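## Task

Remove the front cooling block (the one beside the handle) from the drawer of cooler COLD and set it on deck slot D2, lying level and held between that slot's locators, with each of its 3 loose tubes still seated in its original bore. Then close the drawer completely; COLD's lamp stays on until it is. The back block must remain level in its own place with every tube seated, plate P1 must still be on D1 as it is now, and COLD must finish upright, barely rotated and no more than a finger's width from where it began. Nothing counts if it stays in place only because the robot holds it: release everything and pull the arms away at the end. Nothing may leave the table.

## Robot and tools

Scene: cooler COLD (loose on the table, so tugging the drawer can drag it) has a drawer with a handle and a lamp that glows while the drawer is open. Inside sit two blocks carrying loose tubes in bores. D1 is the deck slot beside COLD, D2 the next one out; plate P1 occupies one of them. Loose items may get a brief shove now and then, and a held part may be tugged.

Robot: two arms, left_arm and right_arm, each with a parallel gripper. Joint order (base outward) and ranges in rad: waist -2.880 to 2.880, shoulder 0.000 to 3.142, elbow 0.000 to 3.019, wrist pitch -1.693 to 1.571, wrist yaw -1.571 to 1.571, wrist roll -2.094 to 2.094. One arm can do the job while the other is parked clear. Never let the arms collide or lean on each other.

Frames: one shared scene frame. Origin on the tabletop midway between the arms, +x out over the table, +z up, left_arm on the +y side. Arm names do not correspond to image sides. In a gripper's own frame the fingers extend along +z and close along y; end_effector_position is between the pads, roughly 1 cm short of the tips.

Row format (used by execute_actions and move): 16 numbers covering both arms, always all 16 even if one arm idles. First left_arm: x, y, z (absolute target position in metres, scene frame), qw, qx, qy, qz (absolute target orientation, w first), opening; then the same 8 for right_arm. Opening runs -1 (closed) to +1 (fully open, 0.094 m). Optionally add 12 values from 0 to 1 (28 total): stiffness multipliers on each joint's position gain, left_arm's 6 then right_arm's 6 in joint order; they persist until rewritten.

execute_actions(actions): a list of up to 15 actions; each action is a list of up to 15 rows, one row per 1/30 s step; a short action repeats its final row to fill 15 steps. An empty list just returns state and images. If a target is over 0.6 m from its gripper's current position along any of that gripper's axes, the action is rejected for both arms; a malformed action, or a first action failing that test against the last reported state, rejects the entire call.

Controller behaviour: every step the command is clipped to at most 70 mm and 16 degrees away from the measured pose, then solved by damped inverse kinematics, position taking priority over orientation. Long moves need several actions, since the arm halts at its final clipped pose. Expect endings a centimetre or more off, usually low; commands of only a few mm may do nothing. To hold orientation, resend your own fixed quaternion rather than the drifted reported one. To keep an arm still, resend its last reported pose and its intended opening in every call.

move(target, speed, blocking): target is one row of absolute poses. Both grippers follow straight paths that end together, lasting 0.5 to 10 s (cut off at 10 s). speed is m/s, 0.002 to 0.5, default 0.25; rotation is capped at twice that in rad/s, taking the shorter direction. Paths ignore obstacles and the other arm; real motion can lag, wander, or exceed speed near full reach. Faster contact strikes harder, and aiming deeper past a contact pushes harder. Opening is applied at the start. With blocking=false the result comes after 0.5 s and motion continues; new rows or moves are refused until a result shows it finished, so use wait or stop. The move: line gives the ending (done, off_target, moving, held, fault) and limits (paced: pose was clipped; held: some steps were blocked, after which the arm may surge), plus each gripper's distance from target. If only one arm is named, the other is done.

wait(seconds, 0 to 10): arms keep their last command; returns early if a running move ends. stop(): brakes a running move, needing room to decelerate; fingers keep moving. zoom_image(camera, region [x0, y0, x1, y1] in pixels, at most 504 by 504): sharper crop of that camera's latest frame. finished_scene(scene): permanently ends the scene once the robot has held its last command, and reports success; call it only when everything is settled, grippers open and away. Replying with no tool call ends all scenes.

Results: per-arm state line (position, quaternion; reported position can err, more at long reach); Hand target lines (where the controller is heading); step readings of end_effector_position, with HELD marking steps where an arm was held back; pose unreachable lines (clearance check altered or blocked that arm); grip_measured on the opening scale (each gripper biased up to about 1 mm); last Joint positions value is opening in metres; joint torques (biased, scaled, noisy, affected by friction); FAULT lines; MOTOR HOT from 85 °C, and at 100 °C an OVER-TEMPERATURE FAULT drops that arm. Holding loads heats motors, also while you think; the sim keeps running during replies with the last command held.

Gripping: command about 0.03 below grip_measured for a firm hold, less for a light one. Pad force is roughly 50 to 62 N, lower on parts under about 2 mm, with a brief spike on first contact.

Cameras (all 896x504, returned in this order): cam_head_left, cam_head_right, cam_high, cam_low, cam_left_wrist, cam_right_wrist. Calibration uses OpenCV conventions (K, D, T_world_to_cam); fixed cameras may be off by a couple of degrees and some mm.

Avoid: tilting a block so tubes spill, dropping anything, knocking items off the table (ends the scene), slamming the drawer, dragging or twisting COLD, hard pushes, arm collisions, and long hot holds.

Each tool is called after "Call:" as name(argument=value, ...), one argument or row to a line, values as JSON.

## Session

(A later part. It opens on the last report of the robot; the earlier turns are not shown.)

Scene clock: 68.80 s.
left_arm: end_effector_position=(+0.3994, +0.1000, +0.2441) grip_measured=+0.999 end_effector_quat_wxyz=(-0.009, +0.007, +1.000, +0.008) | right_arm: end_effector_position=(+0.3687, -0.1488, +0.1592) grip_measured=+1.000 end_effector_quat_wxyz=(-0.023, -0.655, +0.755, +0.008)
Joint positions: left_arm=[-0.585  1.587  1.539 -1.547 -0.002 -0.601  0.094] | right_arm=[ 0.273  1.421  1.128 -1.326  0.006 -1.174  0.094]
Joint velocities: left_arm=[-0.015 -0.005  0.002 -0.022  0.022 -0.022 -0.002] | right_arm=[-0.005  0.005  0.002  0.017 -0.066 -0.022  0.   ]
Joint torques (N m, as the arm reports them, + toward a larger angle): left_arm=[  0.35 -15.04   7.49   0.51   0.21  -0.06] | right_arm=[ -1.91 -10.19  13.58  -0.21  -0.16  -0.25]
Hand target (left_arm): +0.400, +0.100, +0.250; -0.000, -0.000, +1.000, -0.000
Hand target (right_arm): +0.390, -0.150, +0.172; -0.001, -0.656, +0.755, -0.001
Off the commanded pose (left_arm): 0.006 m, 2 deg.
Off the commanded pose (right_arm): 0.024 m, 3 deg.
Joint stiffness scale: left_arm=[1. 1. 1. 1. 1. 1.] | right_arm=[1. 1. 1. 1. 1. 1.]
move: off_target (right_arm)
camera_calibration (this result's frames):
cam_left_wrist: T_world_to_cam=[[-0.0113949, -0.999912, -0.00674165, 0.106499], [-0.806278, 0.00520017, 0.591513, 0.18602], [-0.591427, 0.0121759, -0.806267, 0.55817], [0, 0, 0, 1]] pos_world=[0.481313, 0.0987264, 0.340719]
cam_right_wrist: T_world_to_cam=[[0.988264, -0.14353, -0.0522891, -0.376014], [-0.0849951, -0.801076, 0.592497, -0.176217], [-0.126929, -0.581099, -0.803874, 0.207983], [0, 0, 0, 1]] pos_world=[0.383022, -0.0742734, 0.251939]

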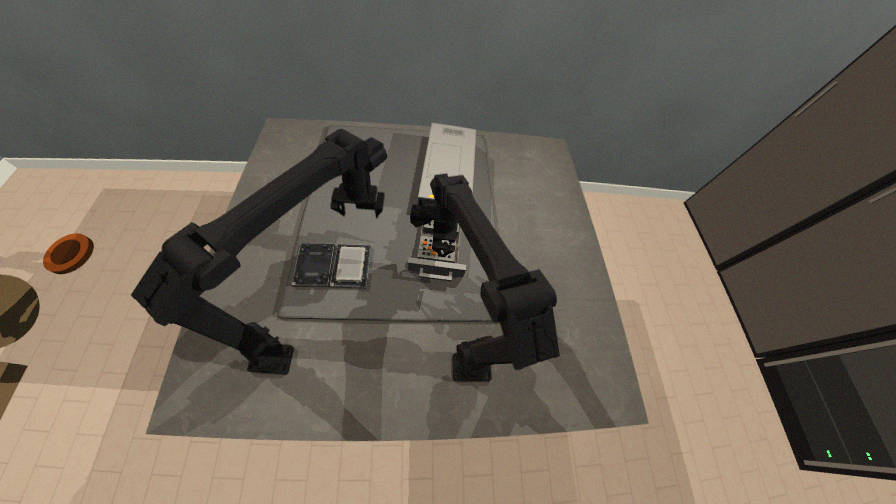

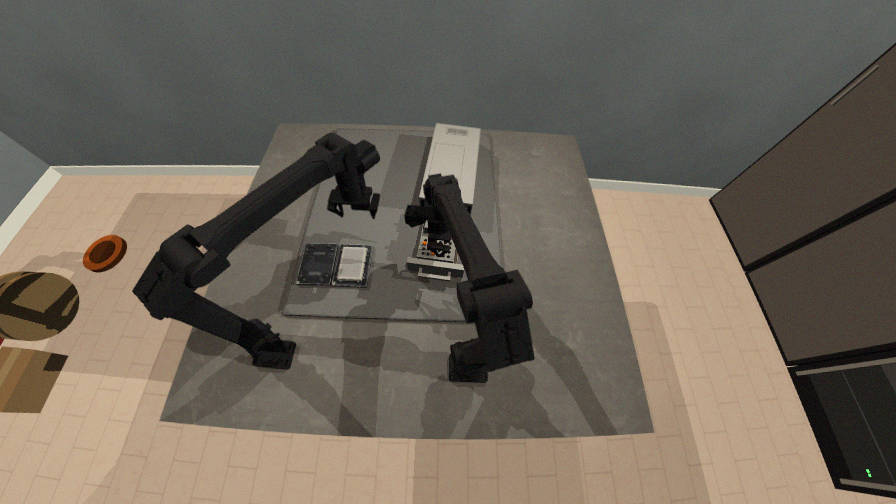

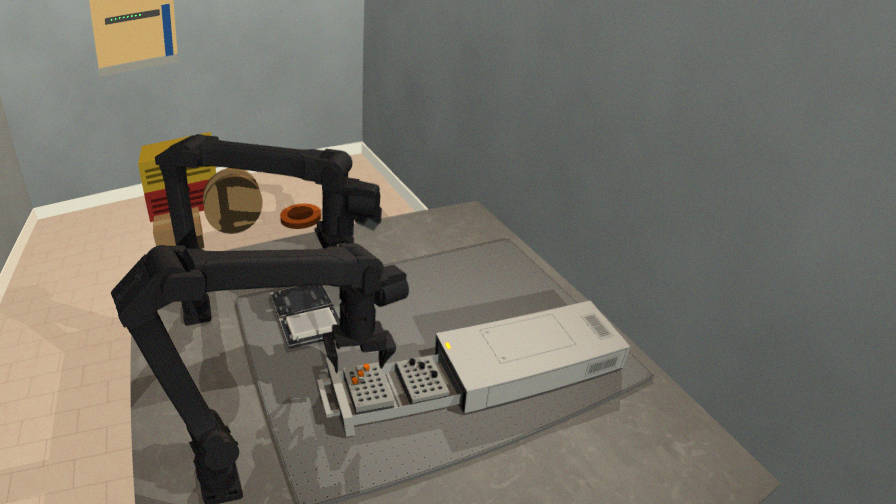

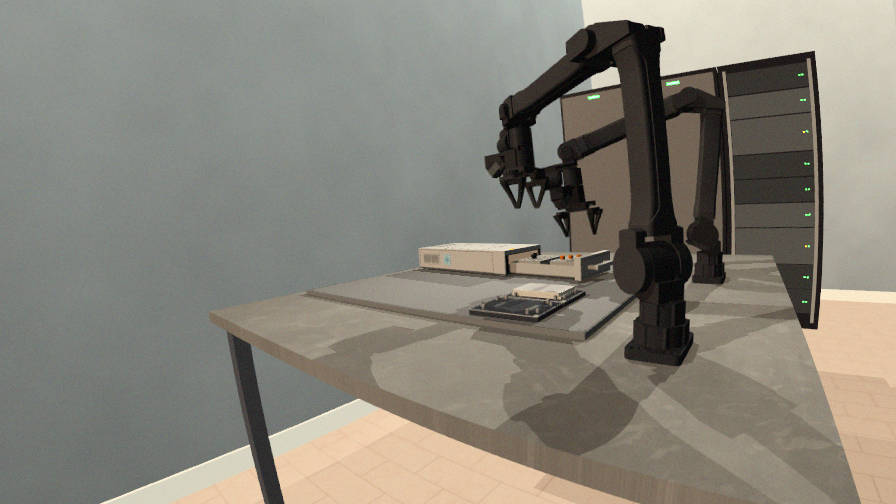

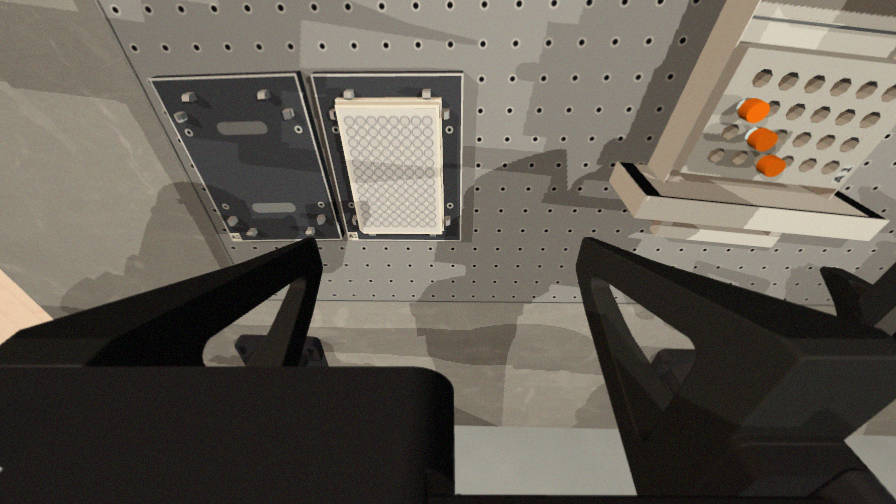

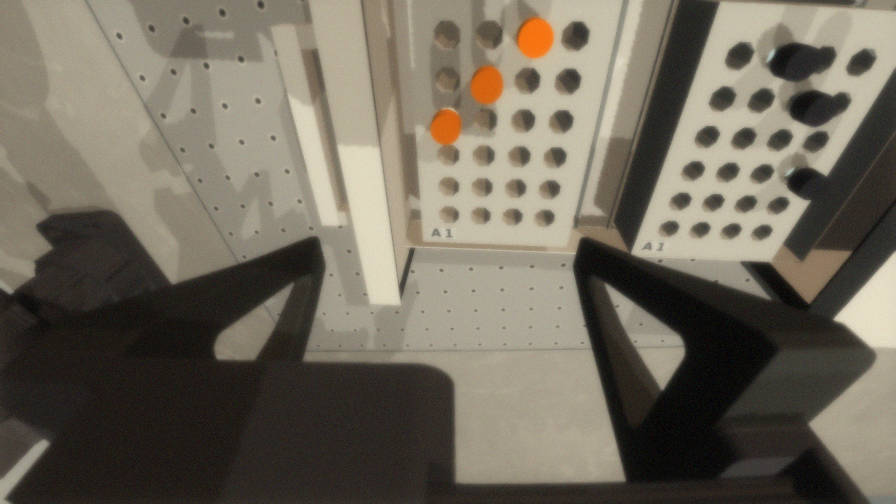

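Call:
move(
  target=[0.40,0.10,0.25,0,0,1,0,1,0.412,-0.132,0.125,0,-0.656,0.755,0,1],
  speed=0.1,
)

Scene clock: 72.30 s.
left_arm: end_effector_position=(+0.3994, +0.1000, +0.2441) grip_measured=+0.999 end_effector_quat_wxyz=(-0.009, +0.006, +1.000, +0.008) | right_arm: end_effector_position=(+0.3963, -0.1409, +0.1171) grip_measured=+1.000 end_effector_quat_wxyz=(-0.019, -0.656, +0.754, +0.009)
Joint positions: left_arm=[-0.585  1.587  1.539 -1.547 -0.002 -0.602  0.094] | right_arm=[ 0.273  1.529  1.128 -1.212  0.001 -1.177  0.094]
Joint velocities: left_arm=[ 0.005  0.005  0.007 -0.012  0.022 -0.022 -0.001] | right_arm=[-0.005  0.005 -0.022  0.007  0.007 -0.007  0.   ]
Joint torques (N m, as the arm reports them, + toward a larger angle): left_arm=[  0.34 -15.04   7.51   0.5    0.21  -0.08] | right_arm=[ -0.15 -12.04  12.07  -0.11  -0.16   0.05]
Hand target (left_arm): +0.400, +0.100, +0.250; -0.000, -0.000, +1.000, -0.000
Hand target (right_arm): +0.412, -0.132, +0.126; +0.000, -0.656, +0.755, +0.001
Off the commanded pose (left_arm): 0.006 m, 2 deg.
Off the commanded pose (right_arm): 0.020 m, 2 deg.
Joint stiffness scale: left_arm=[1. 1. 1. 1. 1. 1.] | right_arm=[1. 1. 1. 1. 1. 1.]
move: off_target (right_arm)
camera_calibration (this result's frames):
cam_left_wrist: T_world_to_cam=[[-0.0102508, -0.999925, -0.00676247, 0.106049], [-0.806294, 0.00426549, 0.591499, 0.186123], [-0.591426, 0.0115159, -0.806277, 0.558238], [0, 0, 0, 1]] pos_world=[0.481313, 0.0988182, 0.34072]
cam_right_wrist: T_world_to_cam=[[0.988894, -0.140419, -0.0487048, -0.404546], [-0.0853156, -0.804642, 0.587599, -0.142386], [-0.1217, -0.576918, -0.807685, 0.181224], [0, 0, 0, 1]] pos_world=[0.40996, -0.0668243, 0.210335]

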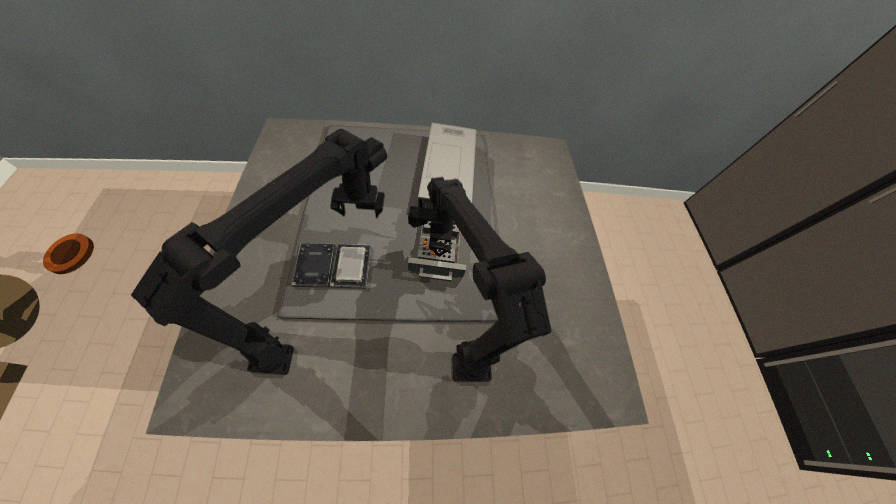

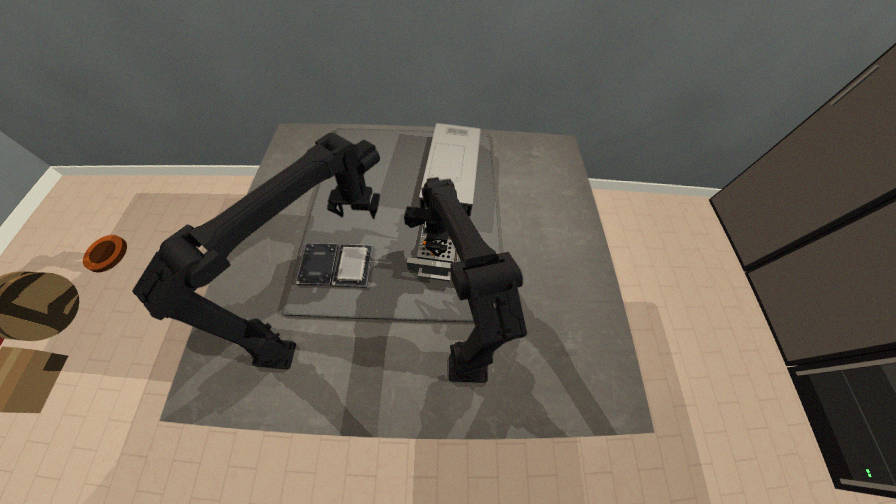

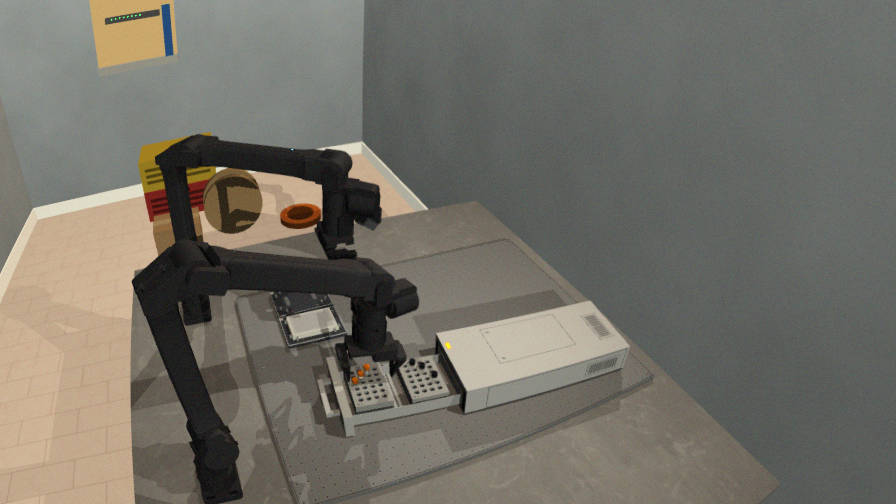

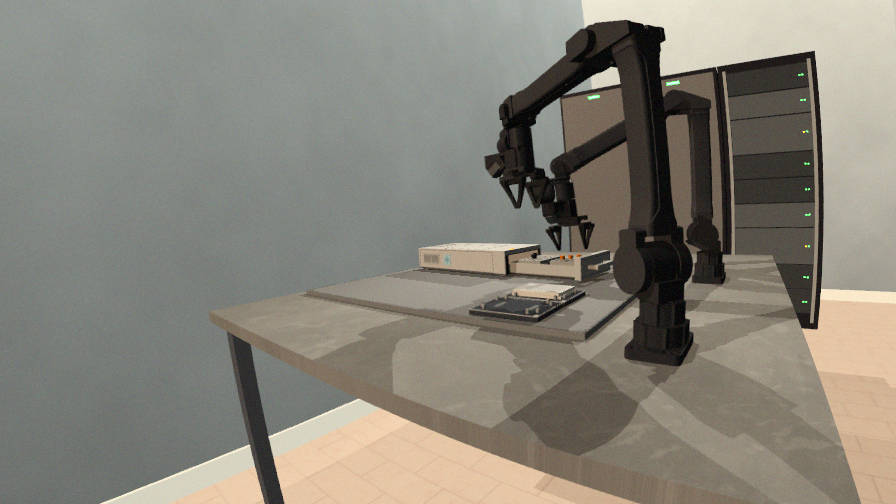

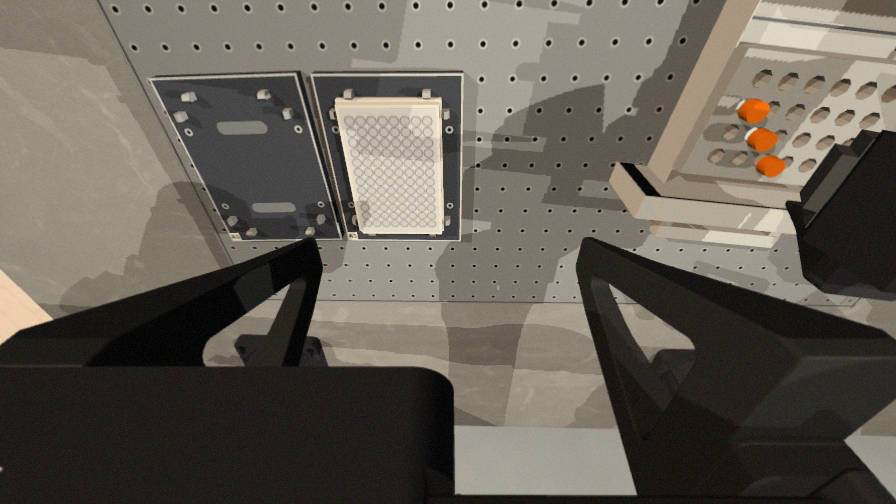

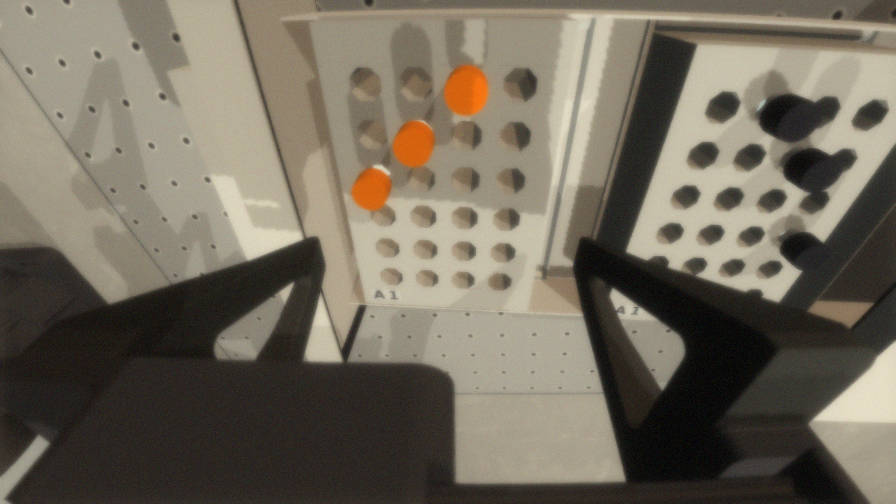

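Call:
move(
  target=[0.40,0.10,0.25,0,0,1,0,1,0.408,-0.125,0.10,0,-0.656,0.755,0,1],
  speed=0.04,
)

Scene clock: 74.70 s.
left_arm: end_effector_position=(+0.3994, +0.1000, +0.2441) grip_measured=+0.999 end_effector_quat_wxyz=(-0.009, +0.006, +1.000, +0.008) | right_arm: end_effector_position=(+0.4111, -0.1318, +0.1109) grip_measured=+1.000 end_effector_quat_wxyz=(+0.005, -0.656, +0.754, -0.003)
Joint positions: left_arm=[-0.585  1.587  1.539 -1.547 -0.002 -0.602  0.094] | right_arm=[ 0.285  1.544  1.128 -1.144  0.001 -1.165  0.094]
Joint velocities: left_arm=[ 0.005 -0.024 -0.002 -0.012 -0.066  0.007  0.001] | right_arm=[ 0.015 -0.005 -0.007 -0.007 -0.007 -0.051  0.   ]
Joint torques (N m, as the arm reports them, + toward a larger angle): left_arm=[  0.35 -15.07   7.51   0.5    0.21  -0.08] | right_arm=[  0.08 -11.79   8.1    0.02  -0.15   0.11]
Hand target (left_arm): +0.400, +0.100, +0.250; -0.000, -0.000, +1.000, -0.000
Hand target (right_arm): +0.408, -0.125, +0.101; +0.000, -0.656, +0.755, +0.001
Off the commanded pose (left_arm): 0.006 m, 2 deg.
Off the commanded pose (right_arm): 0.013 m, 1 deg.
Joint stiffness scale: left_arm=[1. 1. 1. 1. 1. 1.] | right_arm=[1. 1. 1. 1. 1. 1.]
move: off_target (right_arm)
camera_calibration (this result's frames):
cam_left_wrist: T_world_to_cam=[[-0.0102508, -0.999925, -0.00676247, 0.106049], [-0.806294, 0.00426549, 0.591499, 0.186123], [-0.591426, 0.0115159, -0.806277, 0.558238], [0, 0, 0, 1]] pos_world=[0.481313, 0.0988182, 0.34072]
cam_right_wrist: T_world_to_cam=[[0.990138, -0.140094, 0.000866663, -0.424152], [-0.115472, -0.812587, 0.571287, -0.116948], [-0.0793295, -0.565753, -0.82075, 0.168749], [0, 0, 0, 1]] pos_world=[0.419851, -0.0589811, 0.205679]

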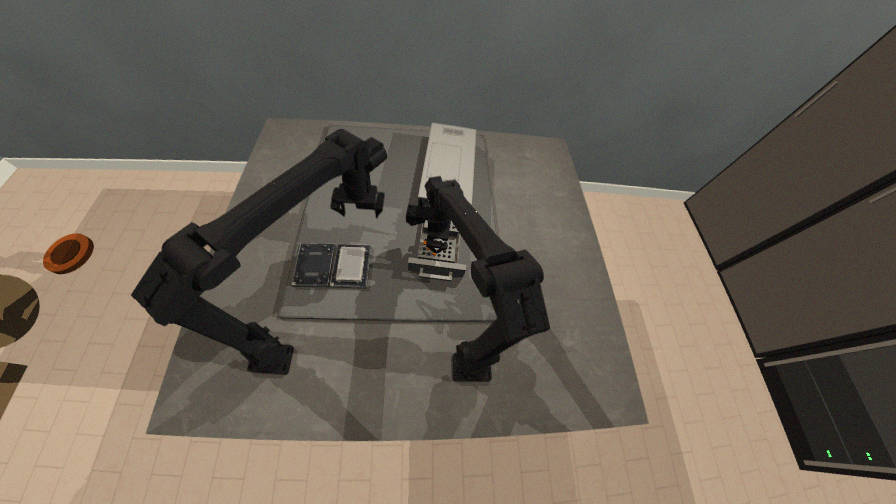

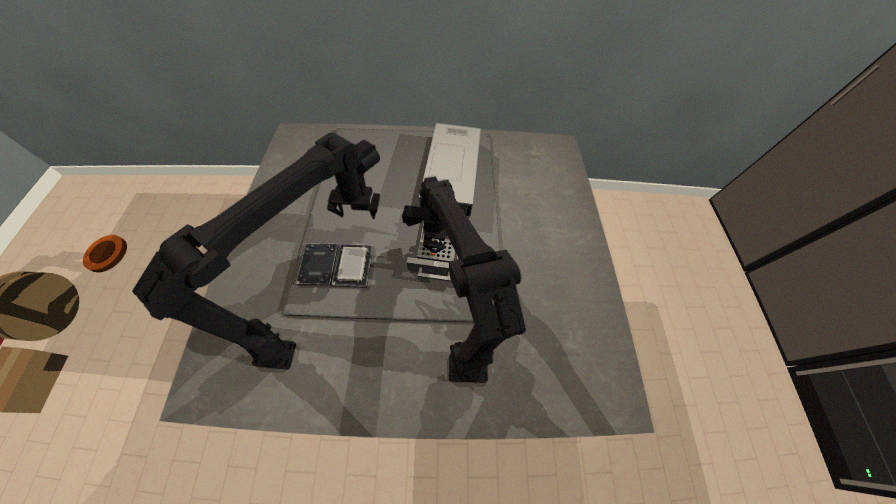

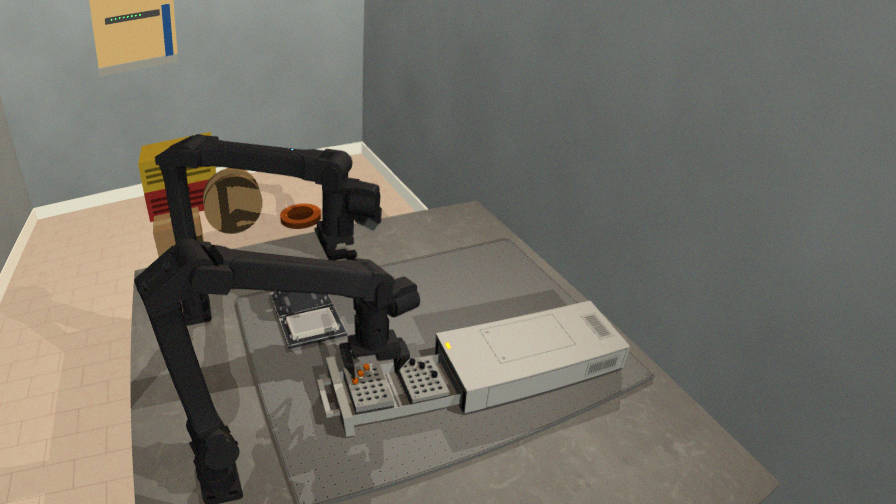

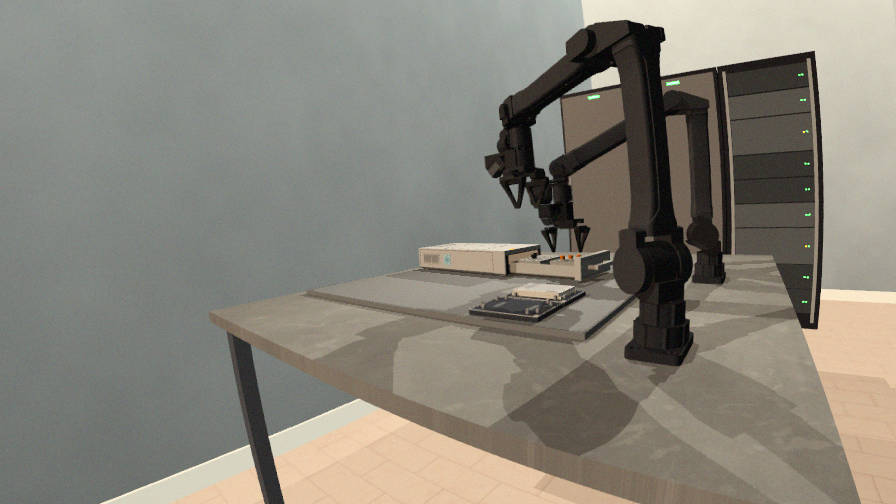

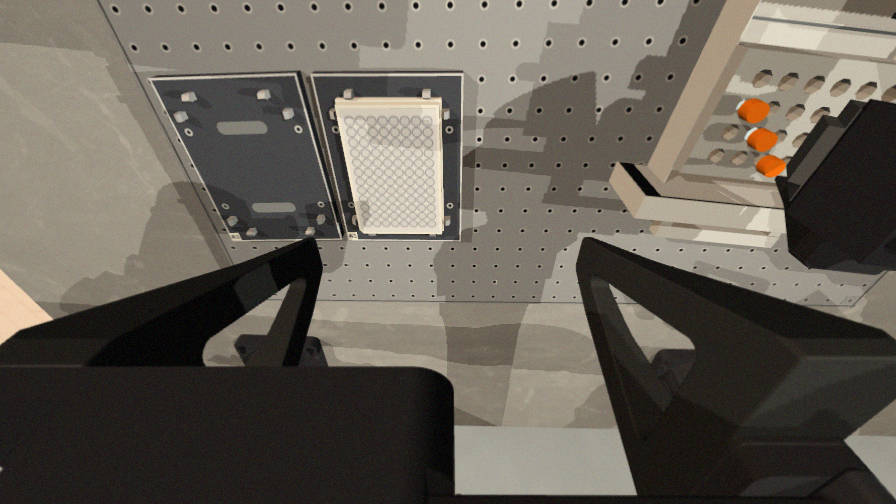

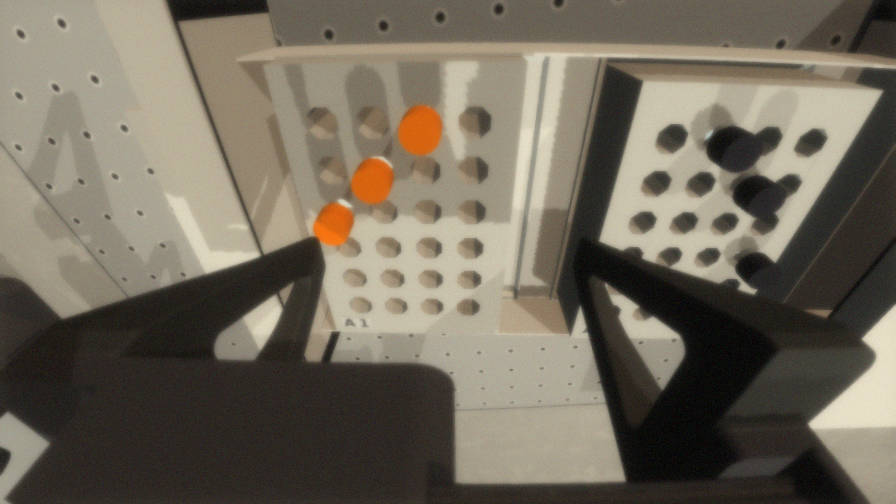

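Call:
move(
  target=[0.40,0.10,0.25,0,0,1,0,1,0.391,-0.127,0.10,0,-0.656,0.755,0,1],
  speed=0.04,
)

Scene clock: 88.30 s.
left_arm: end_effector_position=(+0.3994, +0.1000, +0.2441) grip_measured=+0.999 end_effector_quat_wxyz=(-0.009, +0.006, +1.000, +0.008) | right_arm: end_effector_position=(+0.3933, -0.1340, +0.1004) grip_measured=+1.000 end_effector_quat_wxyz=(-0.006, -0.656, +0.755, +0.002)
Joint positions: left_arm=[-0.585  1.587  1.539 -1.547 -0.002 -0.602  0.094] | right_arm=[ 0.291  1.526  1.078 -1.134  0.001 -1.158  0.094]
Joint velocities: left_arm=[ 0.005 -0.005 -0.002  0.002  0.051 -0.007 -0.001] | right_arm=[0.005 0.005 0.002 0.017 0.007 0.007 0.   ]
Joint torques (N m, as the arm reports them, + toward a larger angle): left_arm=[  0.38 -15.02   7.5    0.49   0.21  -0.08] | right_arm=[  0.26 -13.42   7.99  -0.06  -0.13   0.1 ]
Hand target (left_arm): +0.400, +0.100, +0.250; -0.000, -0.000, +1.000, -0.000
Hand target (right_arm): +0.391, -0.127, +0.100; +0.000, -0.656, +0.755, +0.000
Off the commanded pose (left_arm): 0.006 m, 2 deg.
Off the commanded pose (right_arm): 0.007 m, 1 deg.
Joint stiffness scale: left_arm=[1. 1. 1. 1. 1. 1.] | right_arm=[1. 1. 1. 1. 1. 1.]
move: done
camera_calibration (this result's frames):
cam_left_wrist: T_world_to_cam=[[-0.0102508, -0.999925, -0.00676247, 0.106049], [-0.806294, 0.00426549, 0.591499, 0.186123], [-0.591426, 0.0115159, -0.806277, 0.558238], [0, 0, 0, 1]] pos_world=[0.481313, 0.0988182, 0.34072]
cam_right_wrist: T_world_to_cam=[[0.989803, -0.140912, -0.020805, -0.404647], [-0.102987, -0.808877, 0.578889, -0.120049], [-0.0984013, -0.570843, -0.815141, 0.163773], [0, 0, 0, 1]] pos_world=[0.404273, -0.0606362, 0.194574]

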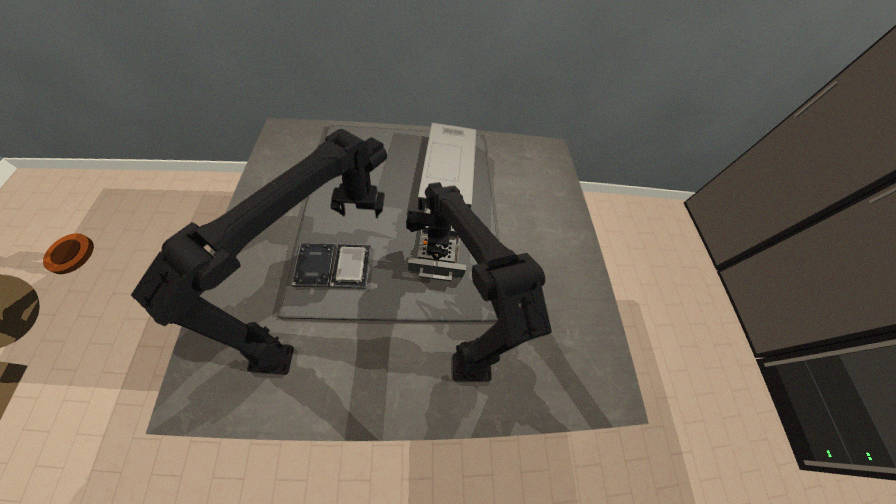

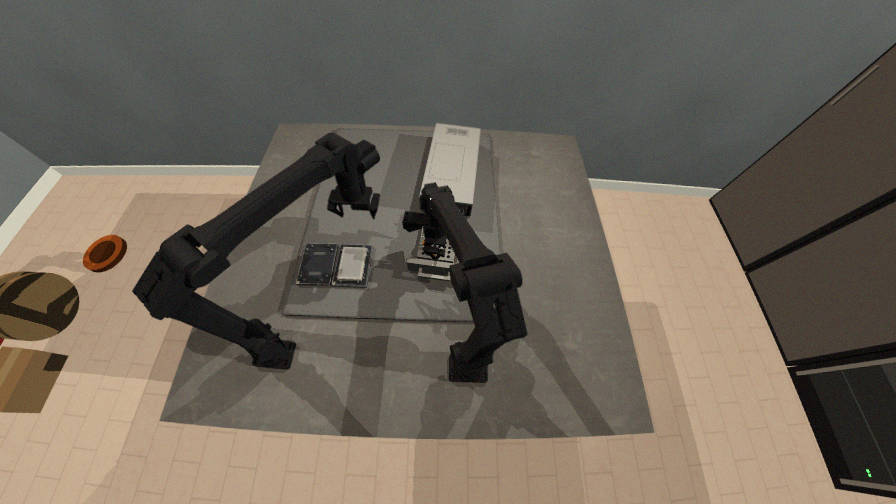

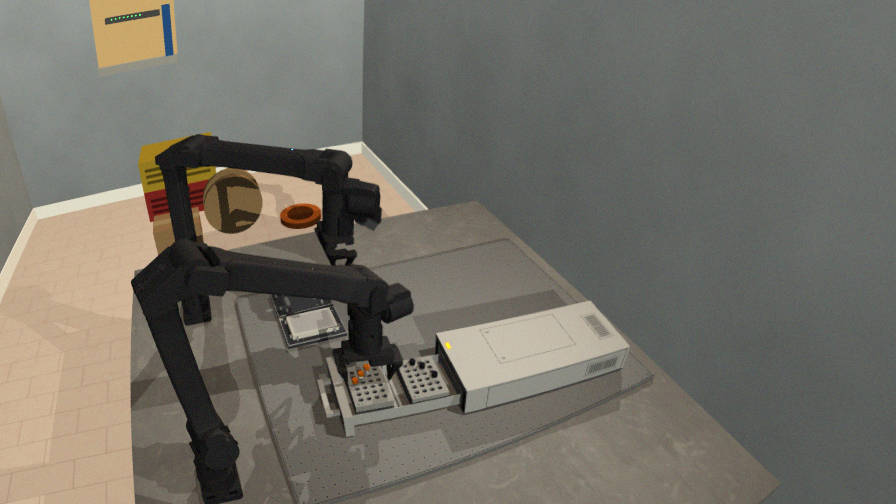

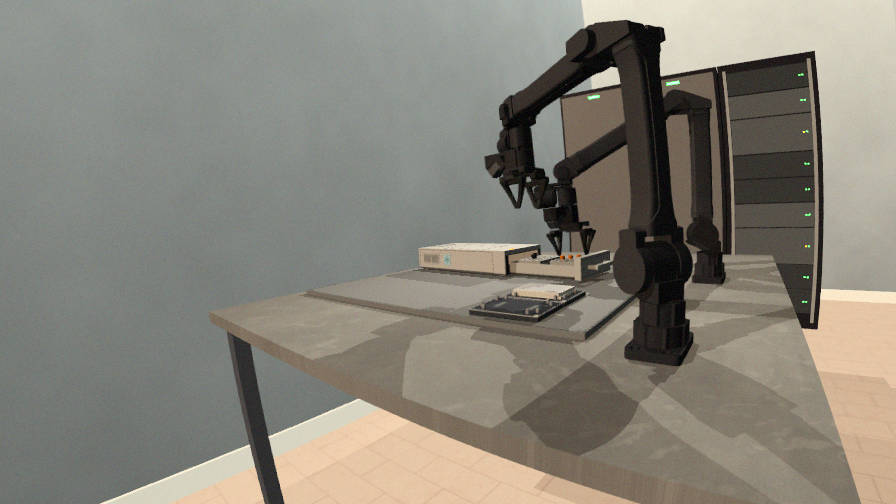

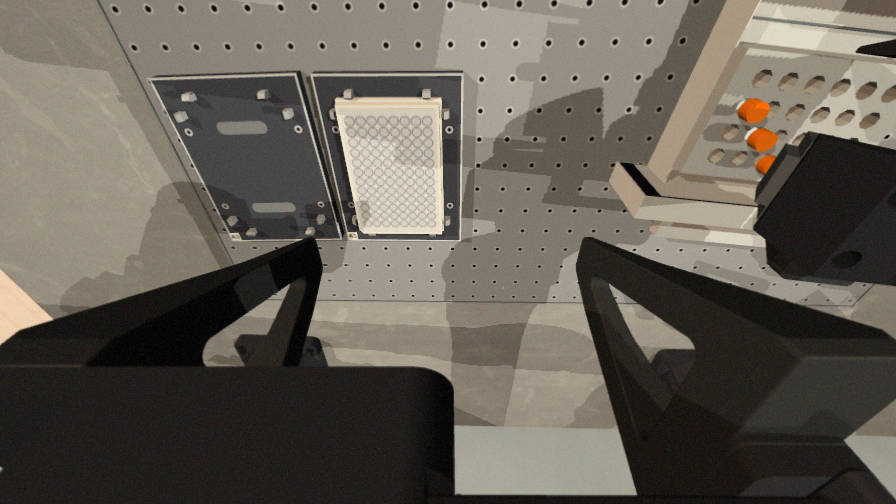

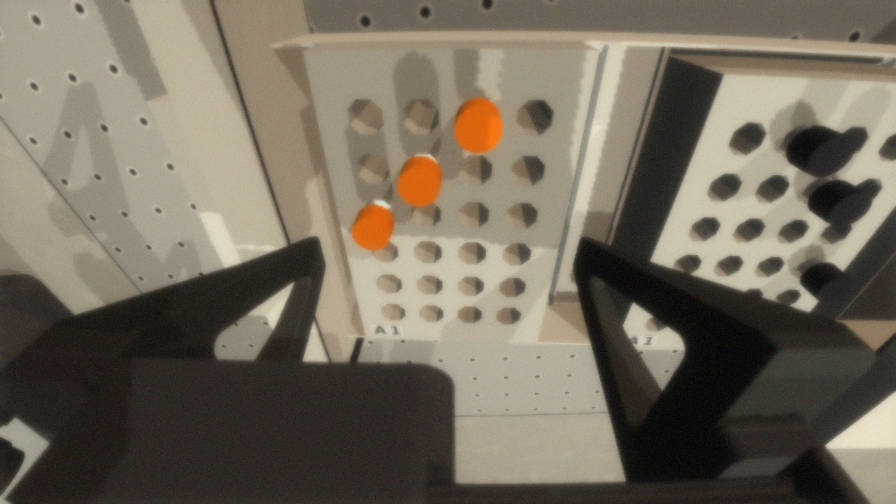

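Call:
move(
  target=[0.40,0.10,0.25,0,0,1,0,1,0.394,-0.127,0.068,0,-0.656,0.755,0,1],
  speed=0.03,
)

Scene clock: 90.53 s.
left_arm: end_effector_position=(+0.3994, +0.1000, +0.2441) grip_measured=+0.999 end_effector_quat_wxyz=(-0.009, +0.006, +1.000, +0.008) | right_arm: end_effector_position=(+0.3975, -0.1328, +0.0776) grip_measured=+1.000 end_effector_quat_wxyz=(+0.004, -0.656, +0.755, -0.003)
Joint positions: left_arm=[-0.585  1.587  1.539 -1.547 -0.002 -0.602  0.094] | right_arm=[ 0.291  1.553  1.042 -1.05   0.001 -1.157  0.094]
Joint velocities: left_arm=[-0.005 -0.015  0.002 -0.022  0.022 -0.037 -0.001] | right_arm=[-0.005 -0.005 -0.012  0.007 -0.081 -0.007  0.   ]
Joint torques (N m, as the arm reports them, + toward a larger angle): left_arm=[  0.33 -15.04   7.51   0.5    0.21  -0.08] | right_arm=[  0.15 -11.42   7.74   0.03  -0.12   0.09]
Hand target (left_arm): +0.400, +0.100, +0.250; -0.000, -0.000, +1.000, -0.000
Hand target (right_arm): +0.395, -0.127, +0.068; +0.000, -0.656, +0.755, +0.000
Off the commanded pose (left_arm): 0.006 m, 2 deg.
Off the commanded pose (right_arm): 0.012 m, 1 deg.
Joint stiffness scale: left_arm=[1. 1. 1. 1. 1. 1.] | right_arm=[1. 1. 1. 1. 1. 1.]
move: off_target (right_arm)
camera_calibration (this result's frames):
cam_left_wrist: T_world_to_cam=[[-0.0102508, -0.999925, -0.00676247, 0.106049], [-0.806294, 0.00426549, 0.591499, 0.186123], [-0.591426, 0.0115159, -0.806277, 0.558238], [0, 0, 0, 1]] pos_world=[0.481313, 0.0988182, 0.34072]
cam_right_wrist: T_world_to_cam=[[0.989923, -0.141604, -0.000904595, -0.410844], [-0.115654, -0.812166, 0.571848, -0.100285], [-0.0817106, -0.56598, -0.820359, 0.140672], [0, 0, 0, 1]] pos_world=[0.4066, -0.0600078, 0.172377]

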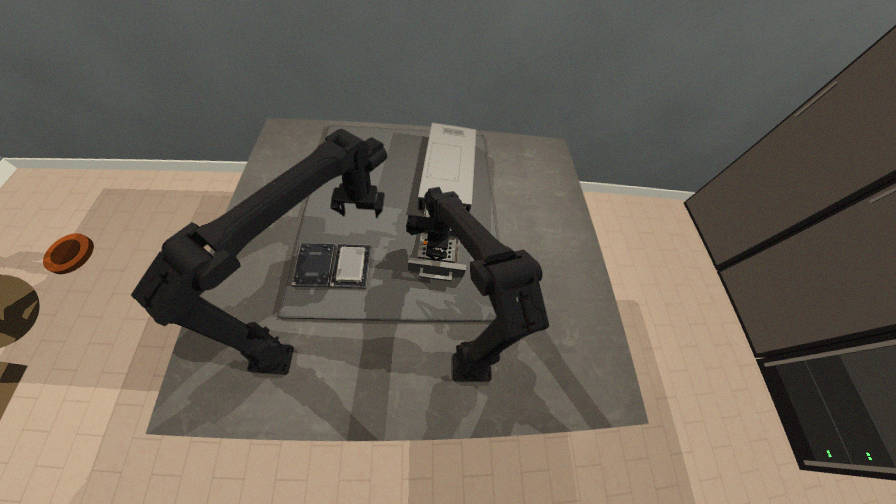

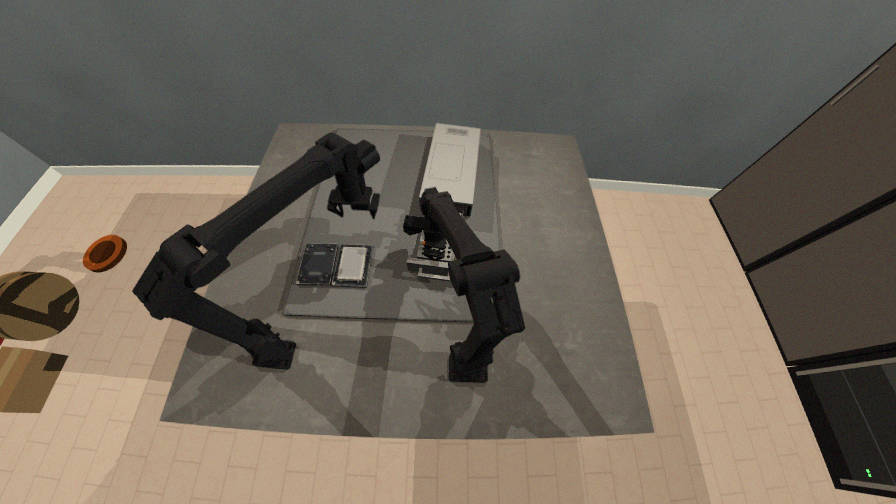

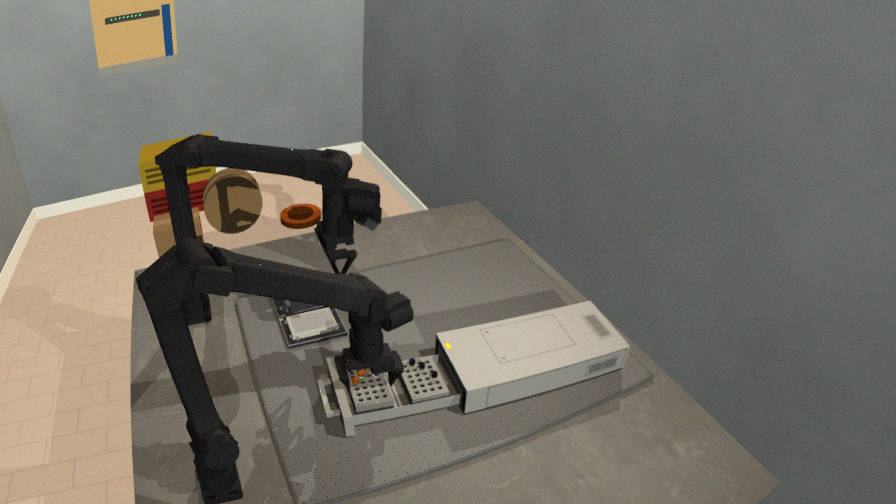

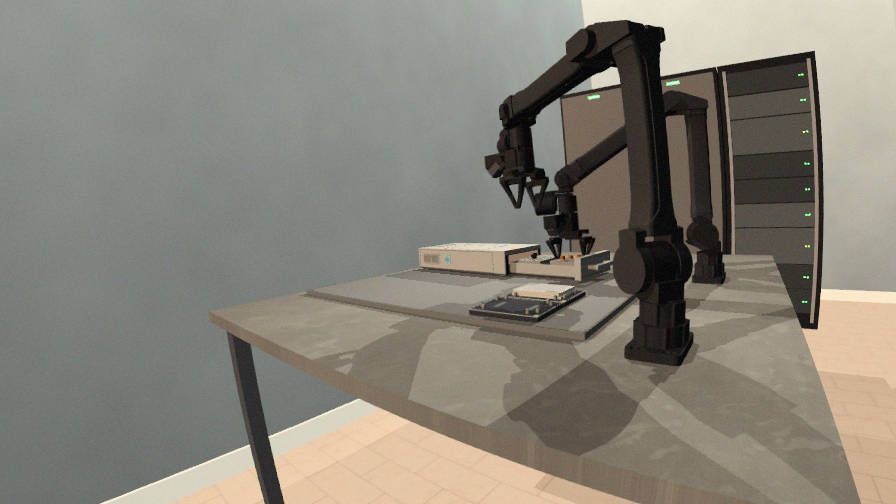

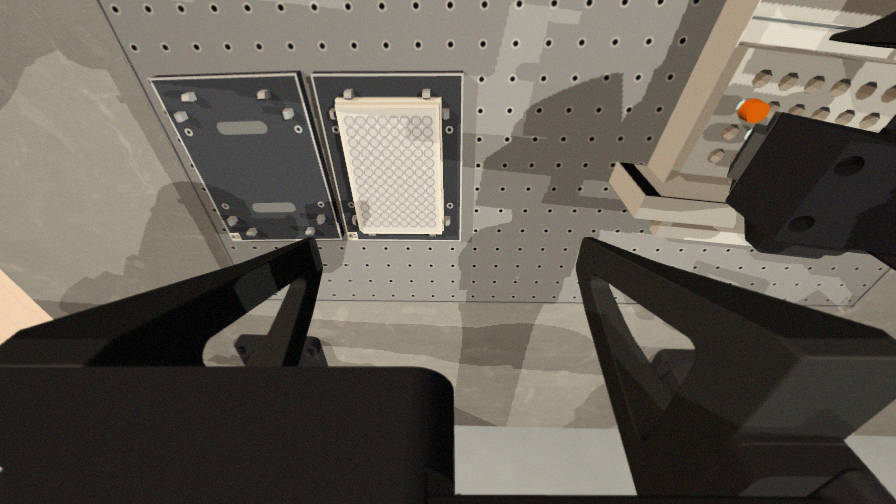

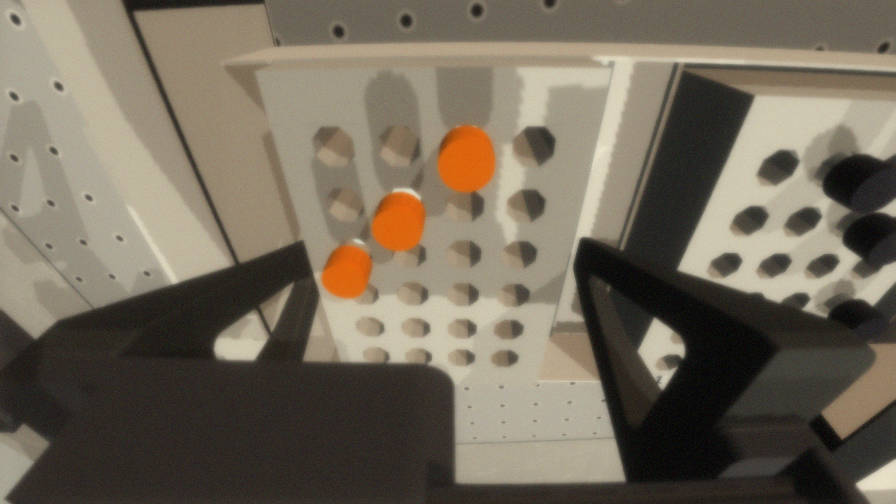

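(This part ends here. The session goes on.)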